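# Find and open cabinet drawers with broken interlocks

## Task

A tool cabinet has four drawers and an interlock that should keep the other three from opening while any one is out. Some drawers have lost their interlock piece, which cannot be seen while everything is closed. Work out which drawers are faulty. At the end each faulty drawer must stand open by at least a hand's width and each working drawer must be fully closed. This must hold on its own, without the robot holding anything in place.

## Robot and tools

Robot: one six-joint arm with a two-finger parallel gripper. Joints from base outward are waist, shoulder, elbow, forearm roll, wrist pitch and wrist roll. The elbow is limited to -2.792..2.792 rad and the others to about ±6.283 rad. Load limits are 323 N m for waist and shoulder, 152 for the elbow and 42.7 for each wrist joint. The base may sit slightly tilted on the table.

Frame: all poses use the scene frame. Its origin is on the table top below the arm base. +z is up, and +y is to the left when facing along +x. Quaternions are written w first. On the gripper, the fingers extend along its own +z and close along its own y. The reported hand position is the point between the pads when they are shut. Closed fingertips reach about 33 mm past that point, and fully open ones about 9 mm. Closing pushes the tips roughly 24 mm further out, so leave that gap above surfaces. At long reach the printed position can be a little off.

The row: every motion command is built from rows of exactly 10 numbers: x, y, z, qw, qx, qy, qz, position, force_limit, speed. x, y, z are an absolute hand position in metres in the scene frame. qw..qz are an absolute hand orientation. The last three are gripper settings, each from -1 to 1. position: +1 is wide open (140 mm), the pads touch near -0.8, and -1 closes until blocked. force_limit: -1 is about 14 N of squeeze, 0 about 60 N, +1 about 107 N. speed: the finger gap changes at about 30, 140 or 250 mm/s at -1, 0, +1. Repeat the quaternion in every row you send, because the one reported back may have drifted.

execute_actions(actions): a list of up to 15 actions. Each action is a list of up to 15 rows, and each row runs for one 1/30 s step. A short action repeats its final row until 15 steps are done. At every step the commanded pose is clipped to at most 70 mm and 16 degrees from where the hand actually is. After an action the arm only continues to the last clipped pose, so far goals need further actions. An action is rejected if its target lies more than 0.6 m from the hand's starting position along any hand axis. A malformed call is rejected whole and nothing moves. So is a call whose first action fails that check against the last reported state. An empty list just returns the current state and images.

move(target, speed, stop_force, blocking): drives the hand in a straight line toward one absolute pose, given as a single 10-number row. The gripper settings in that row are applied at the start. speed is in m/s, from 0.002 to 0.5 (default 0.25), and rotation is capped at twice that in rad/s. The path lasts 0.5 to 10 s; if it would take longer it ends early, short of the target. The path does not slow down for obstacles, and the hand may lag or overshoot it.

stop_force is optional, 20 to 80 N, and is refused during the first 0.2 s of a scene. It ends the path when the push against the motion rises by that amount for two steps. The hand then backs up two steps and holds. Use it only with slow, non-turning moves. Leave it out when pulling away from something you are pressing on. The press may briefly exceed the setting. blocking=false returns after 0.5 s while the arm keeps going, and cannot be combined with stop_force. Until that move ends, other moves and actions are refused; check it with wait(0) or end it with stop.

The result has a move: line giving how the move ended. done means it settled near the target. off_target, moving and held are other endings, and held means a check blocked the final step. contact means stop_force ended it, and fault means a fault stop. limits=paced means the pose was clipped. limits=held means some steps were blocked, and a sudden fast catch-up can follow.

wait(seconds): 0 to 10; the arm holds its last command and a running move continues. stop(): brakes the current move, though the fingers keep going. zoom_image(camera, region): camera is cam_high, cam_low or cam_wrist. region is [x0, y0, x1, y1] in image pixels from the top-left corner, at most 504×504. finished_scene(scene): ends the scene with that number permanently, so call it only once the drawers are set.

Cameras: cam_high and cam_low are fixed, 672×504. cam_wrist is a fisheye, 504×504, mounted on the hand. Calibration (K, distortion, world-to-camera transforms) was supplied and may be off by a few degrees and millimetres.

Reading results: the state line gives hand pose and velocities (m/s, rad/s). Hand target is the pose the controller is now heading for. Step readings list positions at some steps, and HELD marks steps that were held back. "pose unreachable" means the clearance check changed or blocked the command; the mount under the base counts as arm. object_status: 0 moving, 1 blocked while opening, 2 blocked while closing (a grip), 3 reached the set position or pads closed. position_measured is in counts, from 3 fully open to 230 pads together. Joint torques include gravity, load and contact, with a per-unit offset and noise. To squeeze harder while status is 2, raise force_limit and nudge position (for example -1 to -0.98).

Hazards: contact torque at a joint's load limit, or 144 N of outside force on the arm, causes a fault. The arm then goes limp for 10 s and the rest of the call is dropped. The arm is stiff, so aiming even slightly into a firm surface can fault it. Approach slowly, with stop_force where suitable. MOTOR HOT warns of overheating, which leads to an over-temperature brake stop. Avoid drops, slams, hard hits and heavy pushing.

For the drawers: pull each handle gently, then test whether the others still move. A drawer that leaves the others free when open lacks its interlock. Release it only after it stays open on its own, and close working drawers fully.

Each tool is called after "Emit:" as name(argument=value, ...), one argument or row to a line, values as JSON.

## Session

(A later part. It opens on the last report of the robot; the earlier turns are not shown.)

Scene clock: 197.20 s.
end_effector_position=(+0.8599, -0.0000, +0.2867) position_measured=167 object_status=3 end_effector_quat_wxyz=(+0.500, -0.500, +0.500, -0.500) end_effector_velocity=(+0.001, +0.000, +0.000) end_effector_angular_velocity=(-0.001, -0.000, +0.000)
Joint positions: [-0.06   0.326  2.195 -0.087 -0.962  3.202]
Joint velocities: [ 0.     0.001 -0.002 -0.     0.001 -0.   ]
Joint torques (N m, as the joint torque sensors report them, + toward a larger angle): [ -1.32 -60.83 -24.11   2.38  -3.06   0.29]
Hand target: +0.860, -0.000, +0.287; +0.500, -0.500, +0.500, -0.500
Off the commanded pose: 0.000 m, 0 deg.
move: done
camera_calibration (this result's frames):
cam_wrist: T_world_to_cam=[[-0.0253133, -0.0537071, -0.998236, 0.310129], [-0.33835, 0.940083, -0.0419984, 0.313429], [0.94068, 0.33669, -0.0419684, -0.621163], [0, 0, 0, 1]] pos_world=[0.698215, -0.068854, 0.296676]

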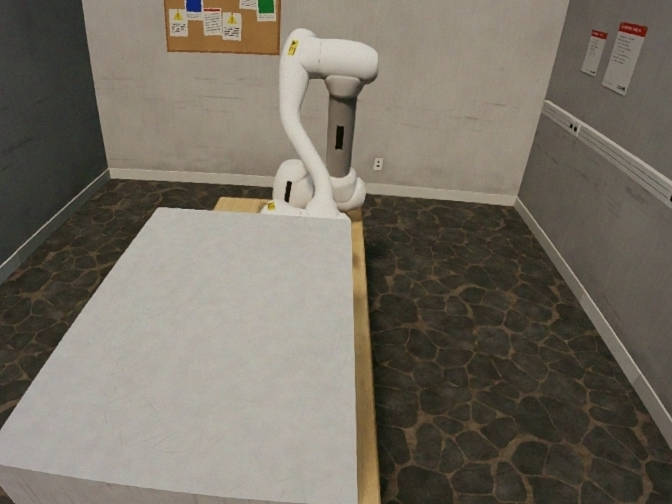

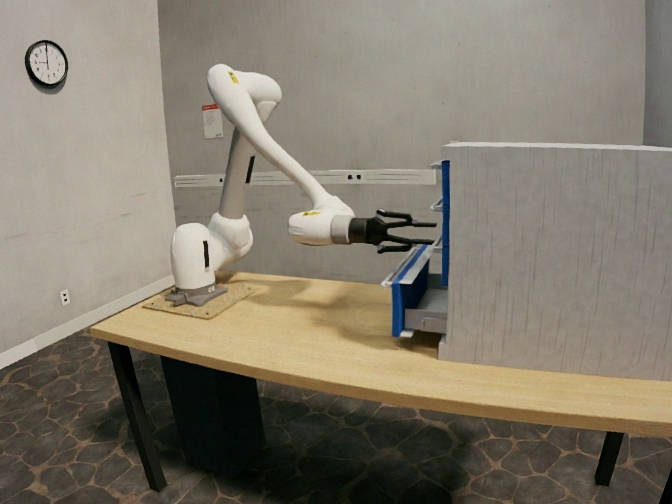

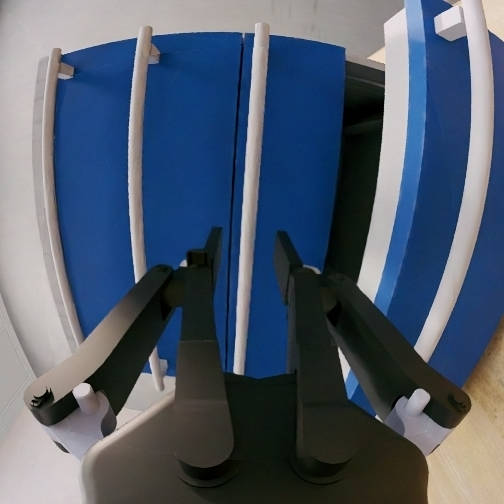

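Clear. Proceed.

Emit:
move(
  target=[0.893, 0, 0.2865, 0.5, -0.5, 0.5, -0.5, -0.3, -0.5, 0],
  speed=0.05,
)

Emit:
execute_actions(
  actions=[
    [[0.893, 0, 0.2865, 0.5, -0.5, 0.5, -0.5, -1, -0.5, 0]],
  ],
)

Emit:
move(
  target=[0.878, 0, 0.2865, 0.5, -0.5, 0.5, -0.5, -1, -0.5, 0],
  speed=0.008,
  stop_force=35,
)

Scene clock: 201.77 s.
end_effector_position=(+0.8929, -0.0000, +0.2866) position_measured=167 object_status=3 end_effector_quat_wxyz=(+0.500, -0.500, +0.500, -0.500) end_effector_velocity=(+0.001, +0.000, +0.001) end_effector_angular_velocity=(-0.001, -0.002, +0.000)
Joint positions: [-0.056  0.364  2.133 -0.083 -0.938  3.201]
Joint velocities: [ 0.     0.001 -0.002 -0.    -0.    -0.001]
Joint torques (N m, as the joint torque sensors report them, + toward a larger angle): [  0.04 -66.27 -25.53   2.39  -3.13   0.27]
Hand target: +0.893, -0.000, +0.287; +0.500, -0.500, +0.500, -0.500
Off the commanded pose: 0.000 m, 0 deg.
move: done
camera_calibration (this result's frames):
cam_wrist: T_world_to_cam=[[-0.0253248, -0.0537303, -0.998234, 0.310808], [-0.338356, 0.94008, -0.0420161, 0.324573], [0.940677, 0.336695, -0.0419873, -0.652231], [0, 0, 0, 1]] pos_world=[0.731232, -0.0688212, 0.296511]

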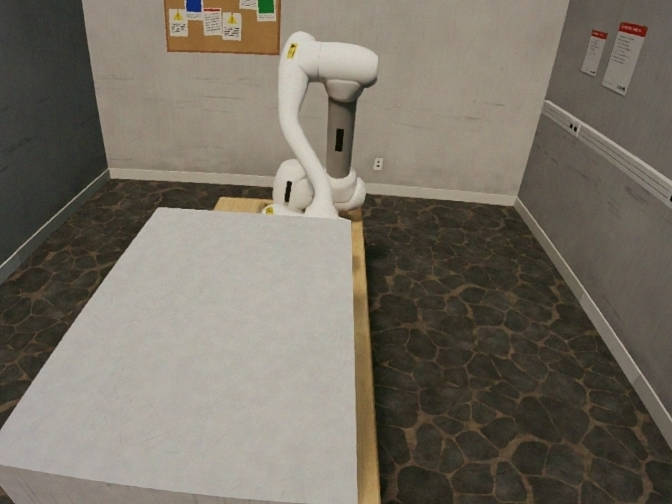

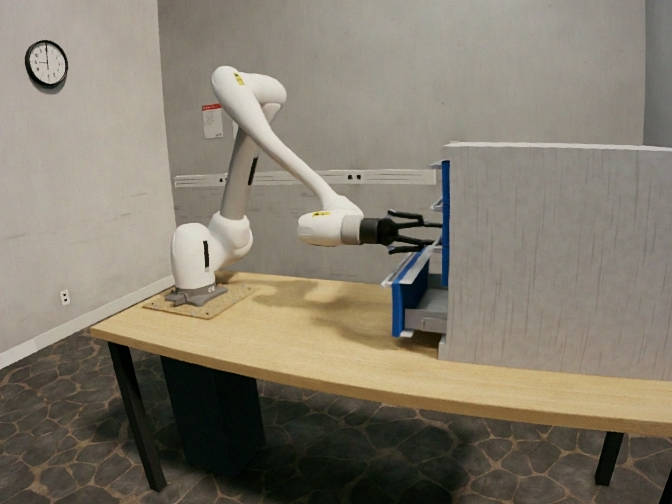

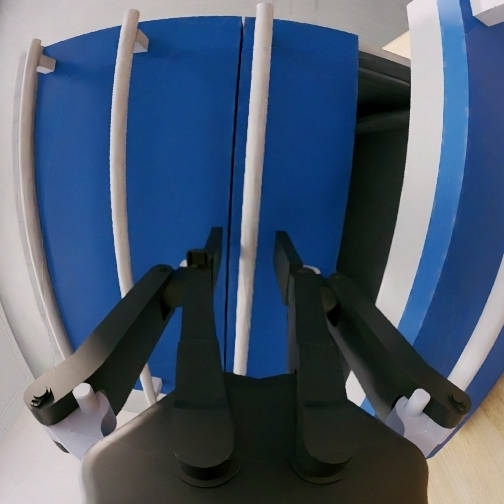

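Scene clock: 202.27 s.
end_effector_position=(+0.8930, -0.0000, +0.2865) position_measured=215 object_status=2 end_effector_quat_wxyz=(+0.500, -0.500, +0.500, -0.500) end_effector_velocity=(-0.000, +0.001, -0.000) end_effector_angular_velocity=(-0.000, -0.001, +0.002)
Joint positions: [-0.056  0.364  2.133 -0.083 -0.938  3.201]
Joint velocities: [ 0.     0.     0.001 -0.002 -0.002  0.001]
Joint torques (N m, as the joint torque sensors report them, + toward a larger angle): [ -0.42 -60.62 -25.19   2.14  -1.18   0.42]
Hand target: +0.893, -0.000, +0.287; +0.500, -0.500, +0.500, -0.500
Off the commanded pose: 0.000 m, 0 deg.
Step readings (end_effector_position):
0: (+0.8929, -0.0000, +0.2866)
1: (+0.8930, -0.0000, +0.2866)
2: (+0.8930, -0.0000, +0.2865)
4: (+0.8930, -0.0000, +0.2865)
8: (+0.8930, -0.0000, +0.2865)
15: end_effector_position above
camera_calibration (this result's frames):
cam_wrist: T_world_to_cam=[[-0.0253091, -0.0537267, -0.998235, 0.310762], [-0.338344, 0.940084, -0.0420186, 0.324579], [0.940682, 0.336683, -0.0419708, -0.652314], [0, 0, 0, 1]] pos_world=[0.731305, -0.0688122, 0.296474]

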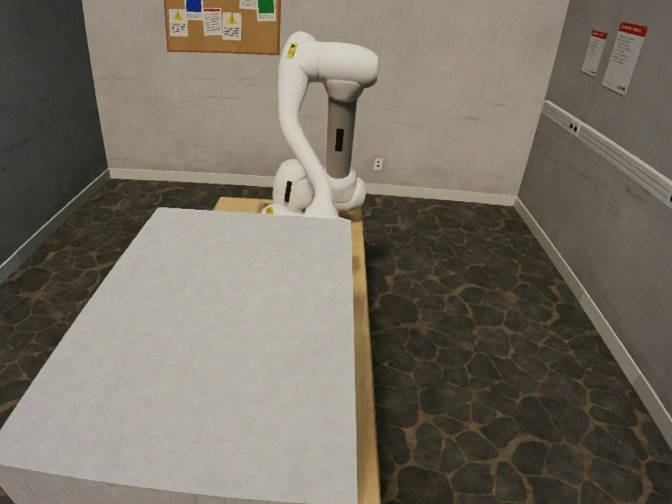

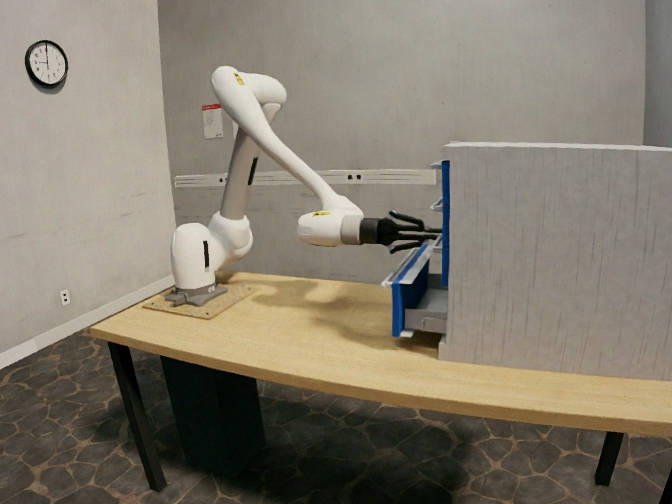

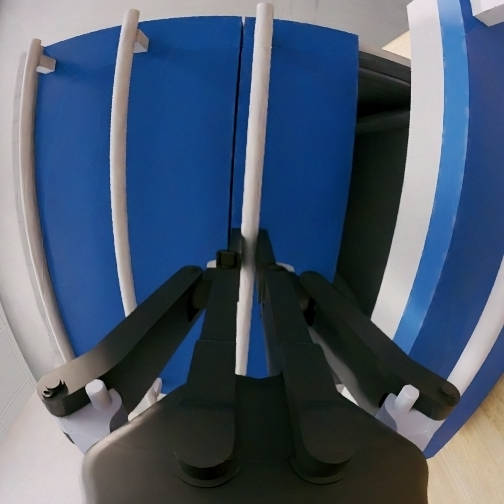

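Scene clock: 204.37 s.
end_effector_position=(+0.8780, +0.0000, +0.2865) position_measured=215 object_status=2 end_effector_quat_wxyz=(+0.500, -0.500, +0.500, -0.500) end_effector_velocity=(-0.000, +0.000, +0.001) end_effector_angular_velocity=(-0.001, -0.001, +0.000)
Joint positions: [-0.058  0.347  2.161 -0.085 -0.949  3.202]
Joint velocities: [-0.    -0.001  0.    -0.001 -0.001 -0.   ]
Joint torques (N m, as the joint torque sensors report them, + toward a larger angle): [ -1.16 -63.74 -21.9    2.41  -2.22   0.58]
Hand target: +0.878, +0.000, +0.286; +0.500, -0.500, +0.500, -0.500
Off the commanded pose: 0.000 m, 0 deg.
move: done
camera_calibration (this result's frames):
cam_wrist: T_world_to_cam=[[-0.0253282, -0.0537335, -0.998234, 0.31036], [-0.338356, 0.94008, -0.042018, 0.319522], [0.940677, 0.336694, -0.0419916, -0.638238], [0, 0, 0, 1]] pos_world=[0.716349, -0.0688082, 0.296437]

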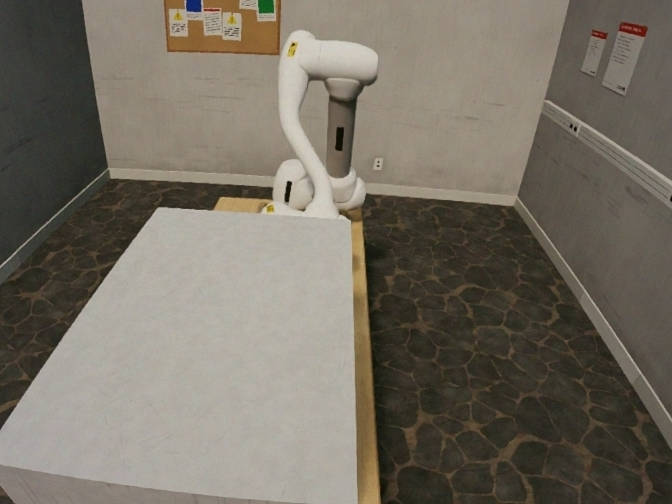

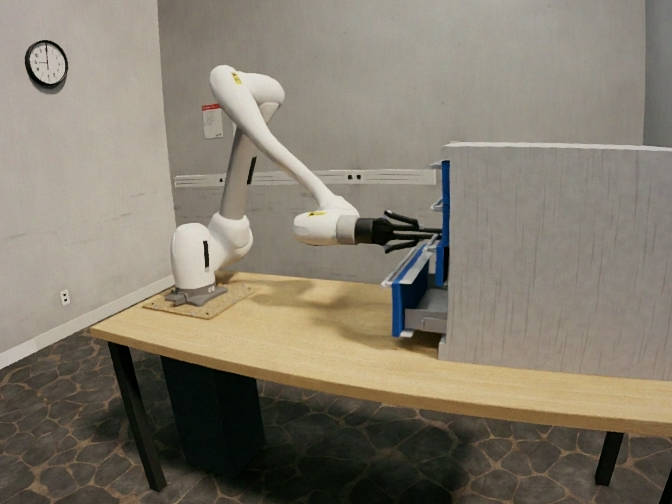

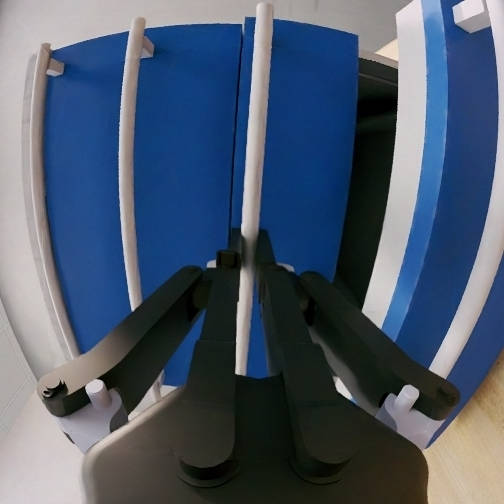

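Emit:
move(
  target=[0.768, 0, 0.2865, 0.5, -0.5, 0.5, -0.5, -1, -0.5, 0],
  speed=0.07,
  stop_force=50,
)

Emit:
execute_actions(
  actions=[
    [[0.768, 0, 0.2865, 0.5, -0.5, 0.5, -0.5, -0.3, -0.5, 0]],
  ],
)

Emit:
move(
  target=[0.72, 0, 0.29, 0.5, -0.5, 0.5, -0.5, -0.3, -0.5, 0],
  speed=0.2,
)

Emit:
move(
  target=[0.72, 0, 0.3865, 0.5, -0.5, 0.5, -0.5, -0.3, -0.5, 0],
  speed=0.2,
)

Emit:
move(
  target=[0.893, 0, 0.3865, 0.5, -0.5, 0.5, -0.5, -0.3, -0.5, 0],
  speed=0.12,
)

Emit:
execute_actions(
  actions=[
    [[0.893, 0, 0.3865, 0.5, -0.5, 0.5, -0.5, -1, -0.5, 0]],
  ],
)

Emit:
move(
  target=[0.878, 0, 0.3865, 0.5, -0.5, 0.5, -0.5, -1, -0.5, 0],
  speed=0.008,
  stop_force=35,
)

Scene clock: 216.53 s.
end_effector_position=(+0.7681, +0.0000, +0.2863) position_measured=215 object_status=2 end_effector_quat_wxyz=(+0.500, -0.500, +0.500, -0.500) end_effector_velocity=(-0.001, -0.000, +0.000) end_effector_angular_velocity=(+0.000, -0.000, -0.000)
Joint positions: [-0.075  0.22   2.363 -0.101 -1.024  3.205]
Joint velocities: [-0.    -0.002  0.002 -0.    -0.     0.   ]
Joint torques (N m, as the joint torque sensors report them, + toward a larger angle): [ -1.74 -51.02 -23.91   2.36  -4.62   0.39]
Hand target: +0.768, +0.000, +0.286; +0.500, -0.500, +0.500, -0.500
Off the commanded pose: 0.000 m, 0 deg.
move: done
camera_calibration (this result's frames):
cam_wrist: T_world_to_cam=[[-0.0253526, -0.0537494, -0.998233, 0.307432], [-0.338368, 0.940075, -0.0420243, 0.282293], [0.940672, 0.336704, -0.0420204, -0.534819], [0, 0, 0, 1]] pos_world=[0.606402, -0.068776, 0.296279]

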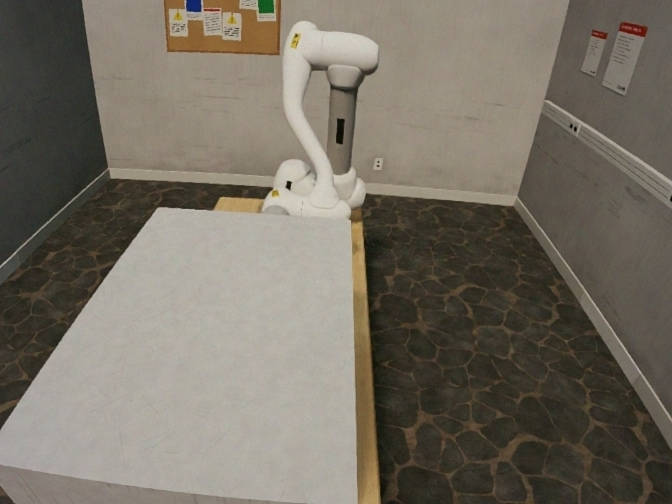

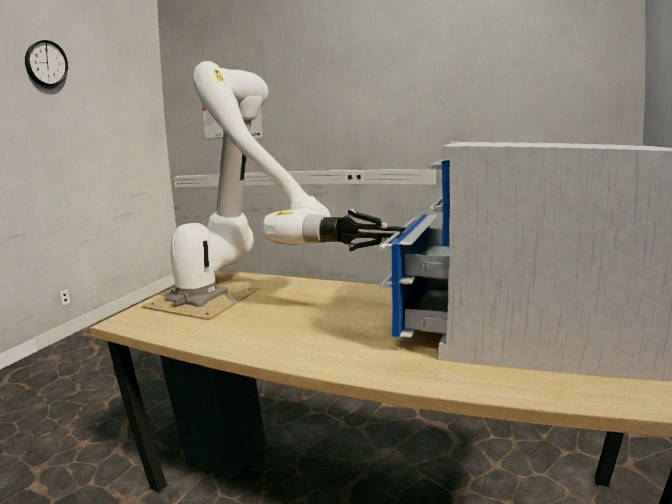

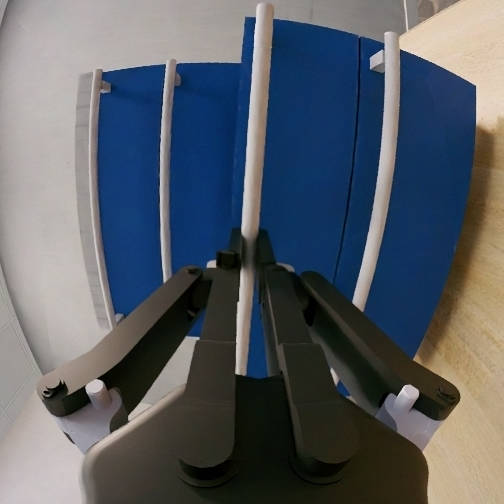

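Scene clock: 217.03 s.
end_effector_position=(+0.7680, +0.0000, +0.2865) position_measured=167 object_status=3 end_effector_quat_wxyz=(+0.500, -0.500, +0.500, -0.500) end_effector_velocity=(-0.000, +0.001, -0.000) end_effector_angular_velocity=(-0.001, +0.000, +0.002)
Joint positions: [-0.075  0.219  2.363 -0.101 -1.024  3.205]
Joint velocities: [-0.     0.     0.001 -0.002 -0.001 -0.   ]
Joint torques (N m, as the joint torque sensors report them, + toward a larger angle): [ -0.5  -49.19 -22.26   2.13  -3.3    0.23]
Hand target: +0.768, +0.000, +0.286; +0.500, -0.500, +0.500, -0.500
Off the commanded pose: 0.000 m, 0 deg.
Step readings (end_effector_position):
0: (+0.7681, +0.0000, +0.2863)
1: (+0.7681, +0.0000, +0.2863)
2: (+0.7680, +0.0000, +0.2864)
4: (+0.7680, +0.0000, +0.2866)
8: (+0.7680, +0.0000, +0.2865)
15: end_effector_position above
camera_calibration (this result's frames):
cam_wrist: T_world_to_cam=[[-0.0253216, -0.053733, -0.998234, 0.307594], [-0.338355, 0.94008, -0.0420199, 0.282291], [0.940678, 0.336693, -0.0419852, -0.534717], [0, 0, 0, 1]] pos_world=[0.6063, -0.0688125, 0.296462]

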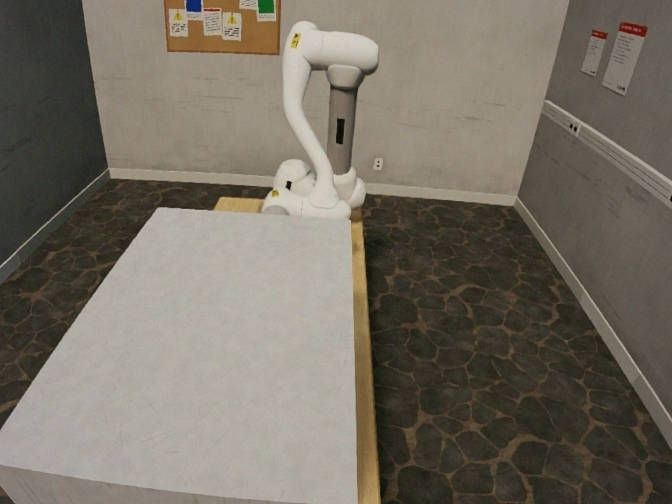

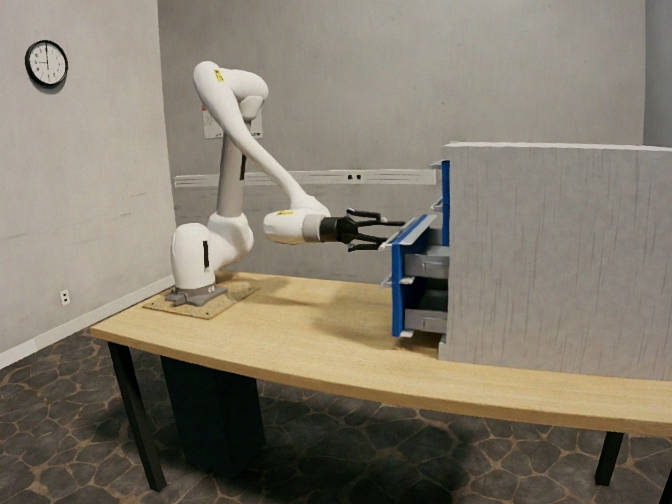

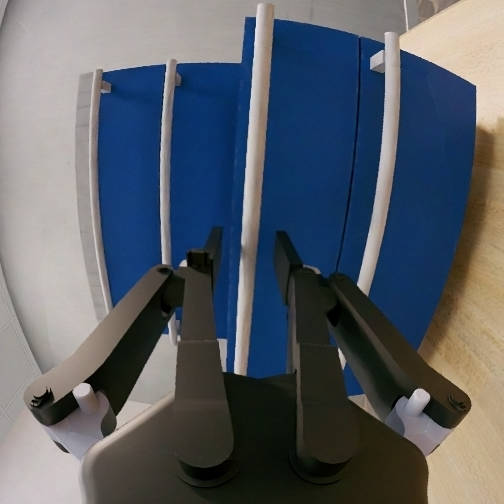

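Scene clock: 217.87 s.
end_effector_position=(+0.7201, +0.0000, +0.2899) position_measured=167 object_status=3 end_effector_quat_wxyz=(+0.500, -0.500, +0.500, -0.500) end_effector_velocity=(-0.001, -0.000, -0.000) end_effector_angular_velocity=(+0.000, +0.001, -0.000)
Joint positions: [-0.086  0.153  2.446 -0.113 -1.04   3.21 ]
Joint velocities: [-0.    -0.002  0.002 -0.     0.001  0.   ]
Joint torques (N m, as the joint torque sensors report them, + toward a larger angle): [ -1.44 -39.34 -21.4    1.95  -3.25   0.39]
Hand target: +0.720, +0.000, +0.290; +0.500, -0.500, +0.500, -0.500
Off the commanded pose: 0.000 m, 0 deg.
move: done
camera_calibration (this result's frames):
cam_wrist: T_world_to_cam=[[-0.0253449, -0.0537433, -0.998233, 0.309794], [-0.338351, 0.940081, -0.0420218, 0.2662], [0.940678, 0.336689, -0.0420103, -0.48948], [0, 0, 0, 1]] pos_world=[0.558364, -0.0687975, 0.29987]

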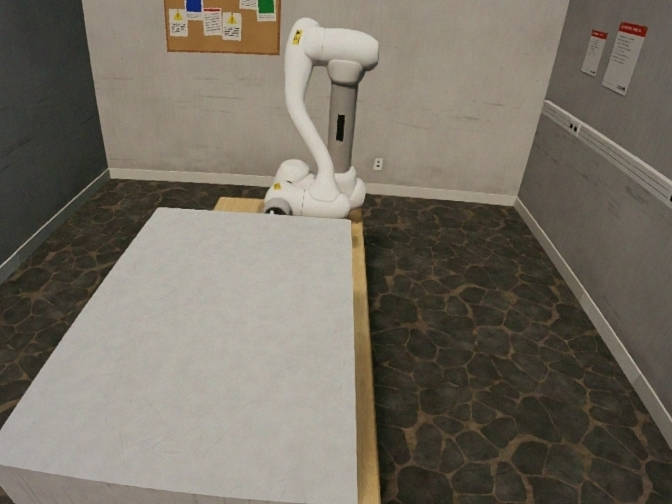

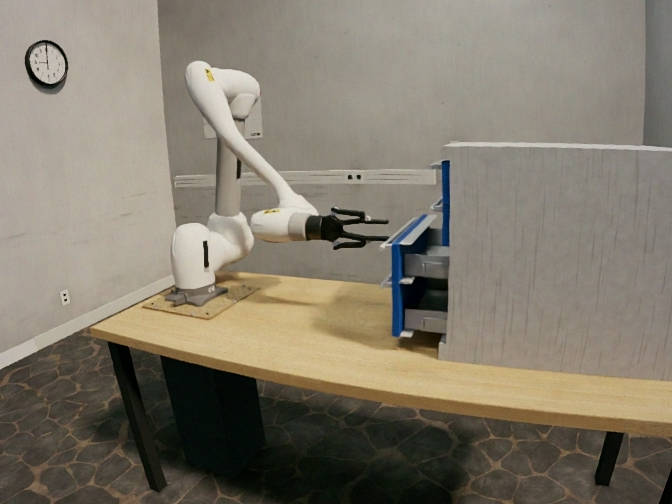

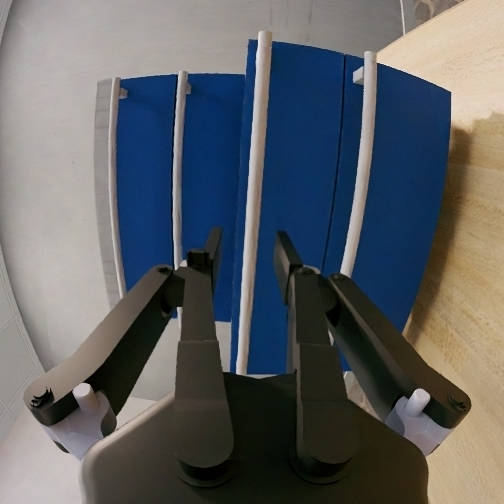

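Scene clock: 218.80 s.
end_effector_position=(+0.7198, +0.0000, +0.3864) position_measured=167 object_status=3 end_effector_quat_wxyz=(+0.500, -0.500, +0.500, -0.500) end_effector_velocity=(+0.000, +0.000, +0.001) end_effector_angular_velocity=(+0.001, +0.001, +0.001)
Joint positions: [-0.089 -0.031  2.372 -0.142 -0.784  3.253]
Joint velocities: [-0.    -0.002 -0.001 -0.002  0.004  0.002]
Joint torques (N m, as the joint torque sensors report them, + toward a larger angle): [ -1.14 -29.74 -30.9    2.77  -3.24   0.37]
Hand target: +0.720, +0.000, +0.387; +0.500, -0.500, +0.500, -0.500
Off the commanded pose: 0.000 m, 0 deg.
move: done
camera_calibration (this result's frames):
cam_wrist: T_world_to_cam=[[-0.0253411, -0.0537771, -0.998231, 0.406095], [-0.338317, 0.940092, -0.0420565, 0.270176], [0.940691, 0.336653, -0.0420167, -0.48523], [0, 0, 0, 1]] pos_world=[0.558148, -0.0687972, 0.396352]

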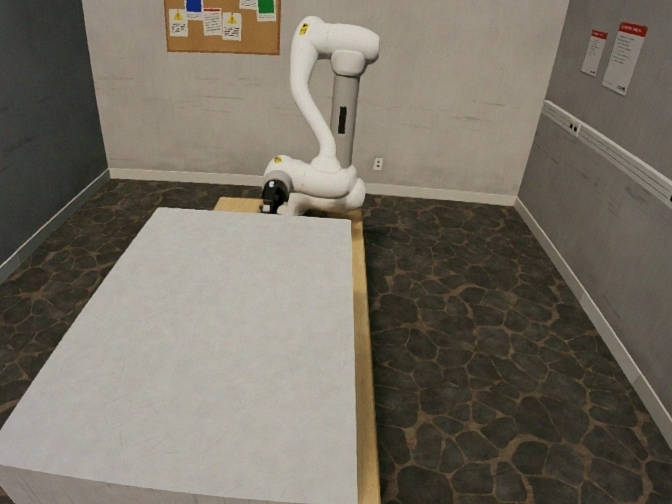

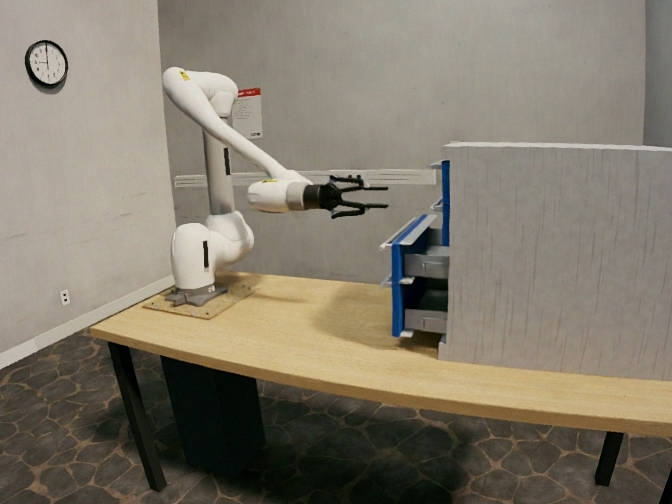

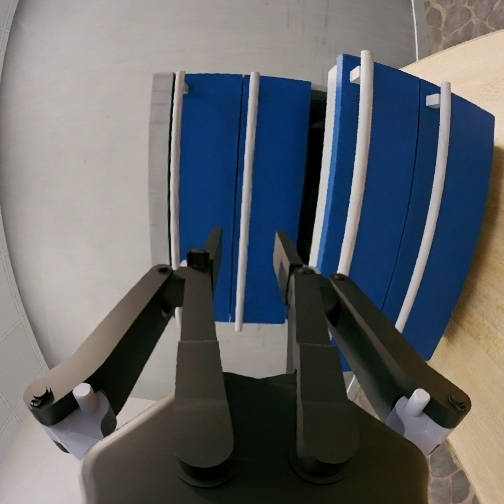

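Scene clock: 220.63 s.
end_effector_position=(+0.8929, -0.0001, +0.3868) position_measured=167 object_status=3 end_effector_quat_wxyz=(+0.500, -0.500, +0.500, -0.500) end_effector_velocity=(+0.001, -0.000, -0.001) end_effector_angular_velocity=(+0.001, +0.002, -0.001)
Joint positions: [-0.058  0.225  2.074 -0.102 -0.74   3.228]
Joint velocities: [ 0.     0.002 -0.001  0.001  0.001 -0.   ]
Joint torques (N m, as the joint torque sensors report them, + toward a larger angle): [ -0.34 -57.17 -31.56   2.92  -2.92   0.23]
Hand target: +0.893, -0.000, +0.387; +0.500, -0.500, +0.500, -0.500
Off the commanded pose: 0.000 m, 0 deg.
move: done
camera_calibration (this result's frames):
cam_wrist: T_world_to_cam=[[-0.0253, -0.0536931, -0.998237, 0.410829], [-0.338344, 0.940085, -0.04199, 0.328797], [0.940682, 0.336685, -0.0419509, -0.647992], [0, 0, 0, 1]] pos_world=[0.731195, -0.0688688, 0.396727]

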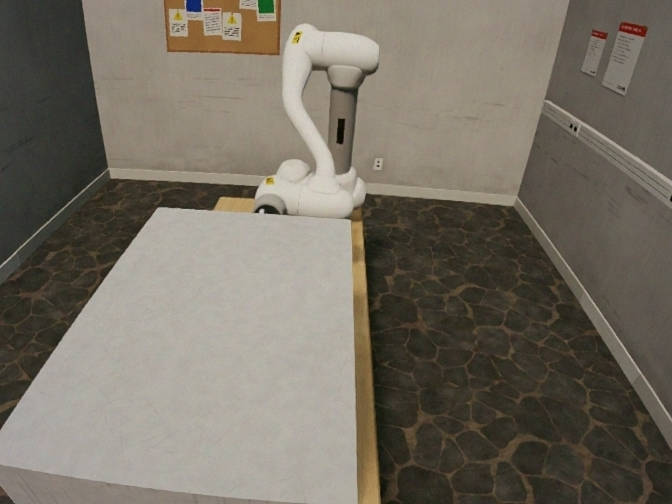

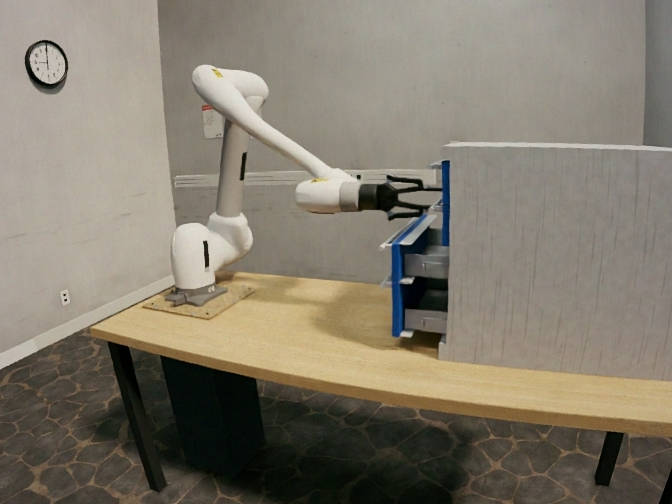

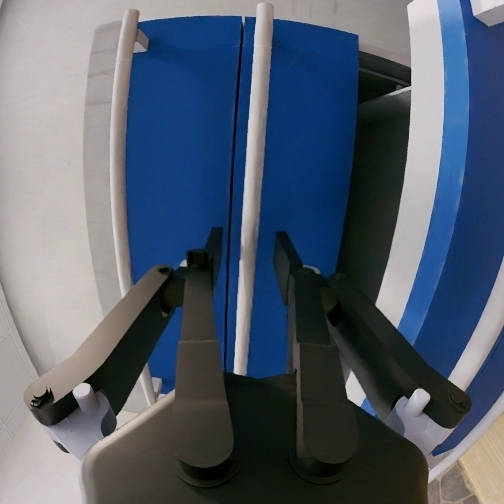

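Scene clock: 221.13 s.
end_effector_position=(+0.8930, -0.0000, +0.3866) position_measured=215 object_status=2 end_effector_quat_wxyz=(+0.500, -0.500, +0.500, -0.500) end_effector_velocity=(+0.000, +0.000, +0.000) end_effector_angular_velocity=(-0.000, -0.001, +0.000)
Joint positions: [-0.058  0.225  2.074 -0.102 -0.74   3.228]
Joint velocities: [ 0.     0.    -0.001 -0.    -0.001  0.   ]
Joint torques (N m, as the joint torque sensors report them, + toward a larger angle): [ -0.73 -55.28 -30.98   2.88  -2.07   0.18]
Hand target: +0.893, -0.000, +0.387; +0.500, -0.500, +0.500, -0.500
Off the commanded pose: 0.000 m, 0 deg.
Step readings (end_effector_position):
0: (+0.8929, -0.0001, +0.3868)
1: (+0.8929, -0.0001, +0.3868)
2: (+0.8930, -0.0000, +0.3867)
4: (+0.8930, -0.0000, +0.3866)
8: (+0.8930, -0.0000, +0.3866)
15: end_effector_position above
camera_calibration (this result's frames):
cam_wrist: T_world_to_cam=[[-0.0251278, -0.053733, -0.998239, 0.410526], [-0.338347, 0.94008, -0.0420855, 0.32882], [0.940686, 0.336694, -0.0418026, -0.648197], [0, 0, 0, 1]] pos_world=[0.731321, -0.0688148, 0.396545]

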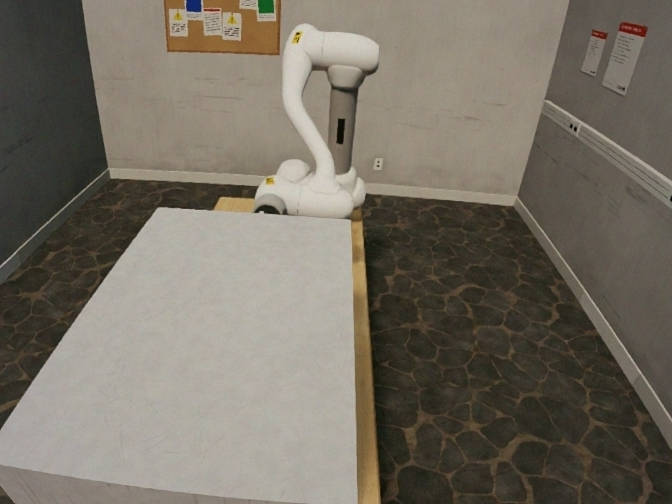

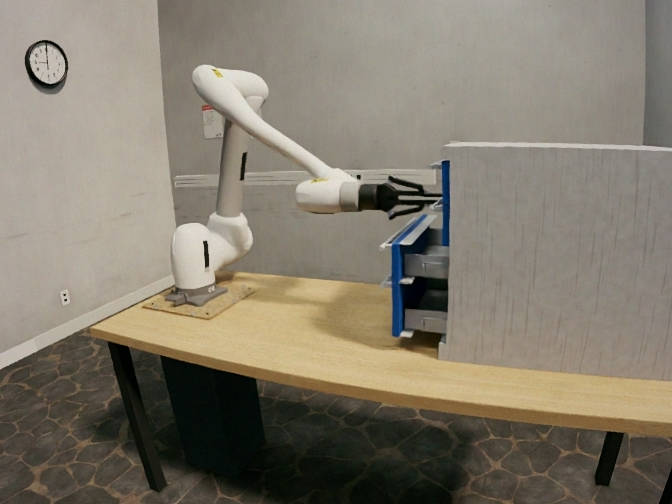

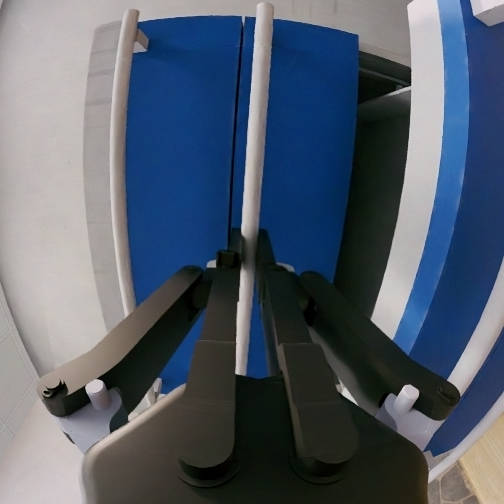

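Scene clock: 223.23 s.
end_effector_position=(+0.8780, +0.0000, +0.3865) position_measured=215 object_status=2 end_effector_quat_wxyz=(+0.500, -0.500, +0.500, -0.500) end_effector_velocity=(-0.000, -0.000, +0.001) end_effector_angular_velocity=(+0.000, -0.002, -0.000)
Joint positions: [-0.06   0.205  2.101 -0.104 -0.747  3.229]
Joint velocities: [-0.    -0.001  0.     0.001 -0.001  0.   ]
Joint torques (N m, as the joint torque sensors report them, + toward a larger angle): [  0.36 -49.75 -26.75   2.97  -1.43   0.65]
Hand target: +0.878, +0.000, +0.386; +0.500, -0.500, +0.500, -0.500
Off the commanded pose: 0.000 m, 0 deg.
move: done
camera_calibration (this result's frames):
cam_wrist: T_world_to_cam=[[-0.0253207, -0.0537347, -0.998234, 0.410182], [-0.338356, 0.94008, -0.0420217, 0.323725], [0.940678, 0.336694, -0.0419849, -0.634042], [0, 0, 0, 1]] pos_world=[0.716349, -0.0688078, 0.396441]

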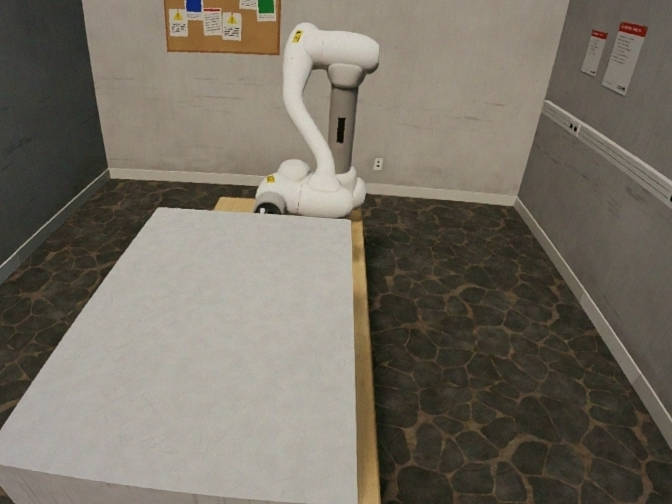

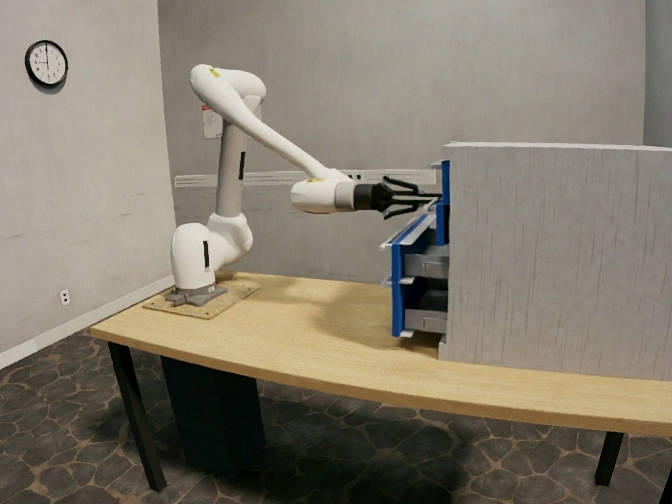

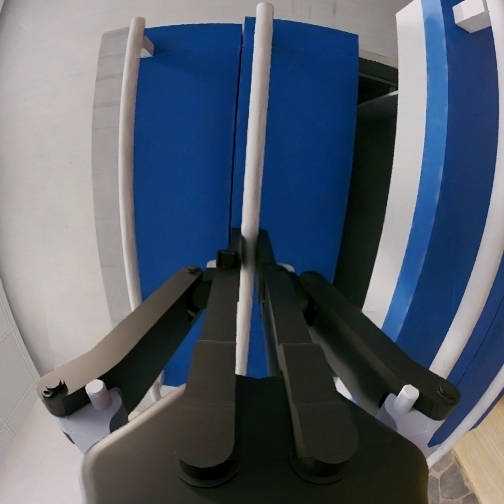

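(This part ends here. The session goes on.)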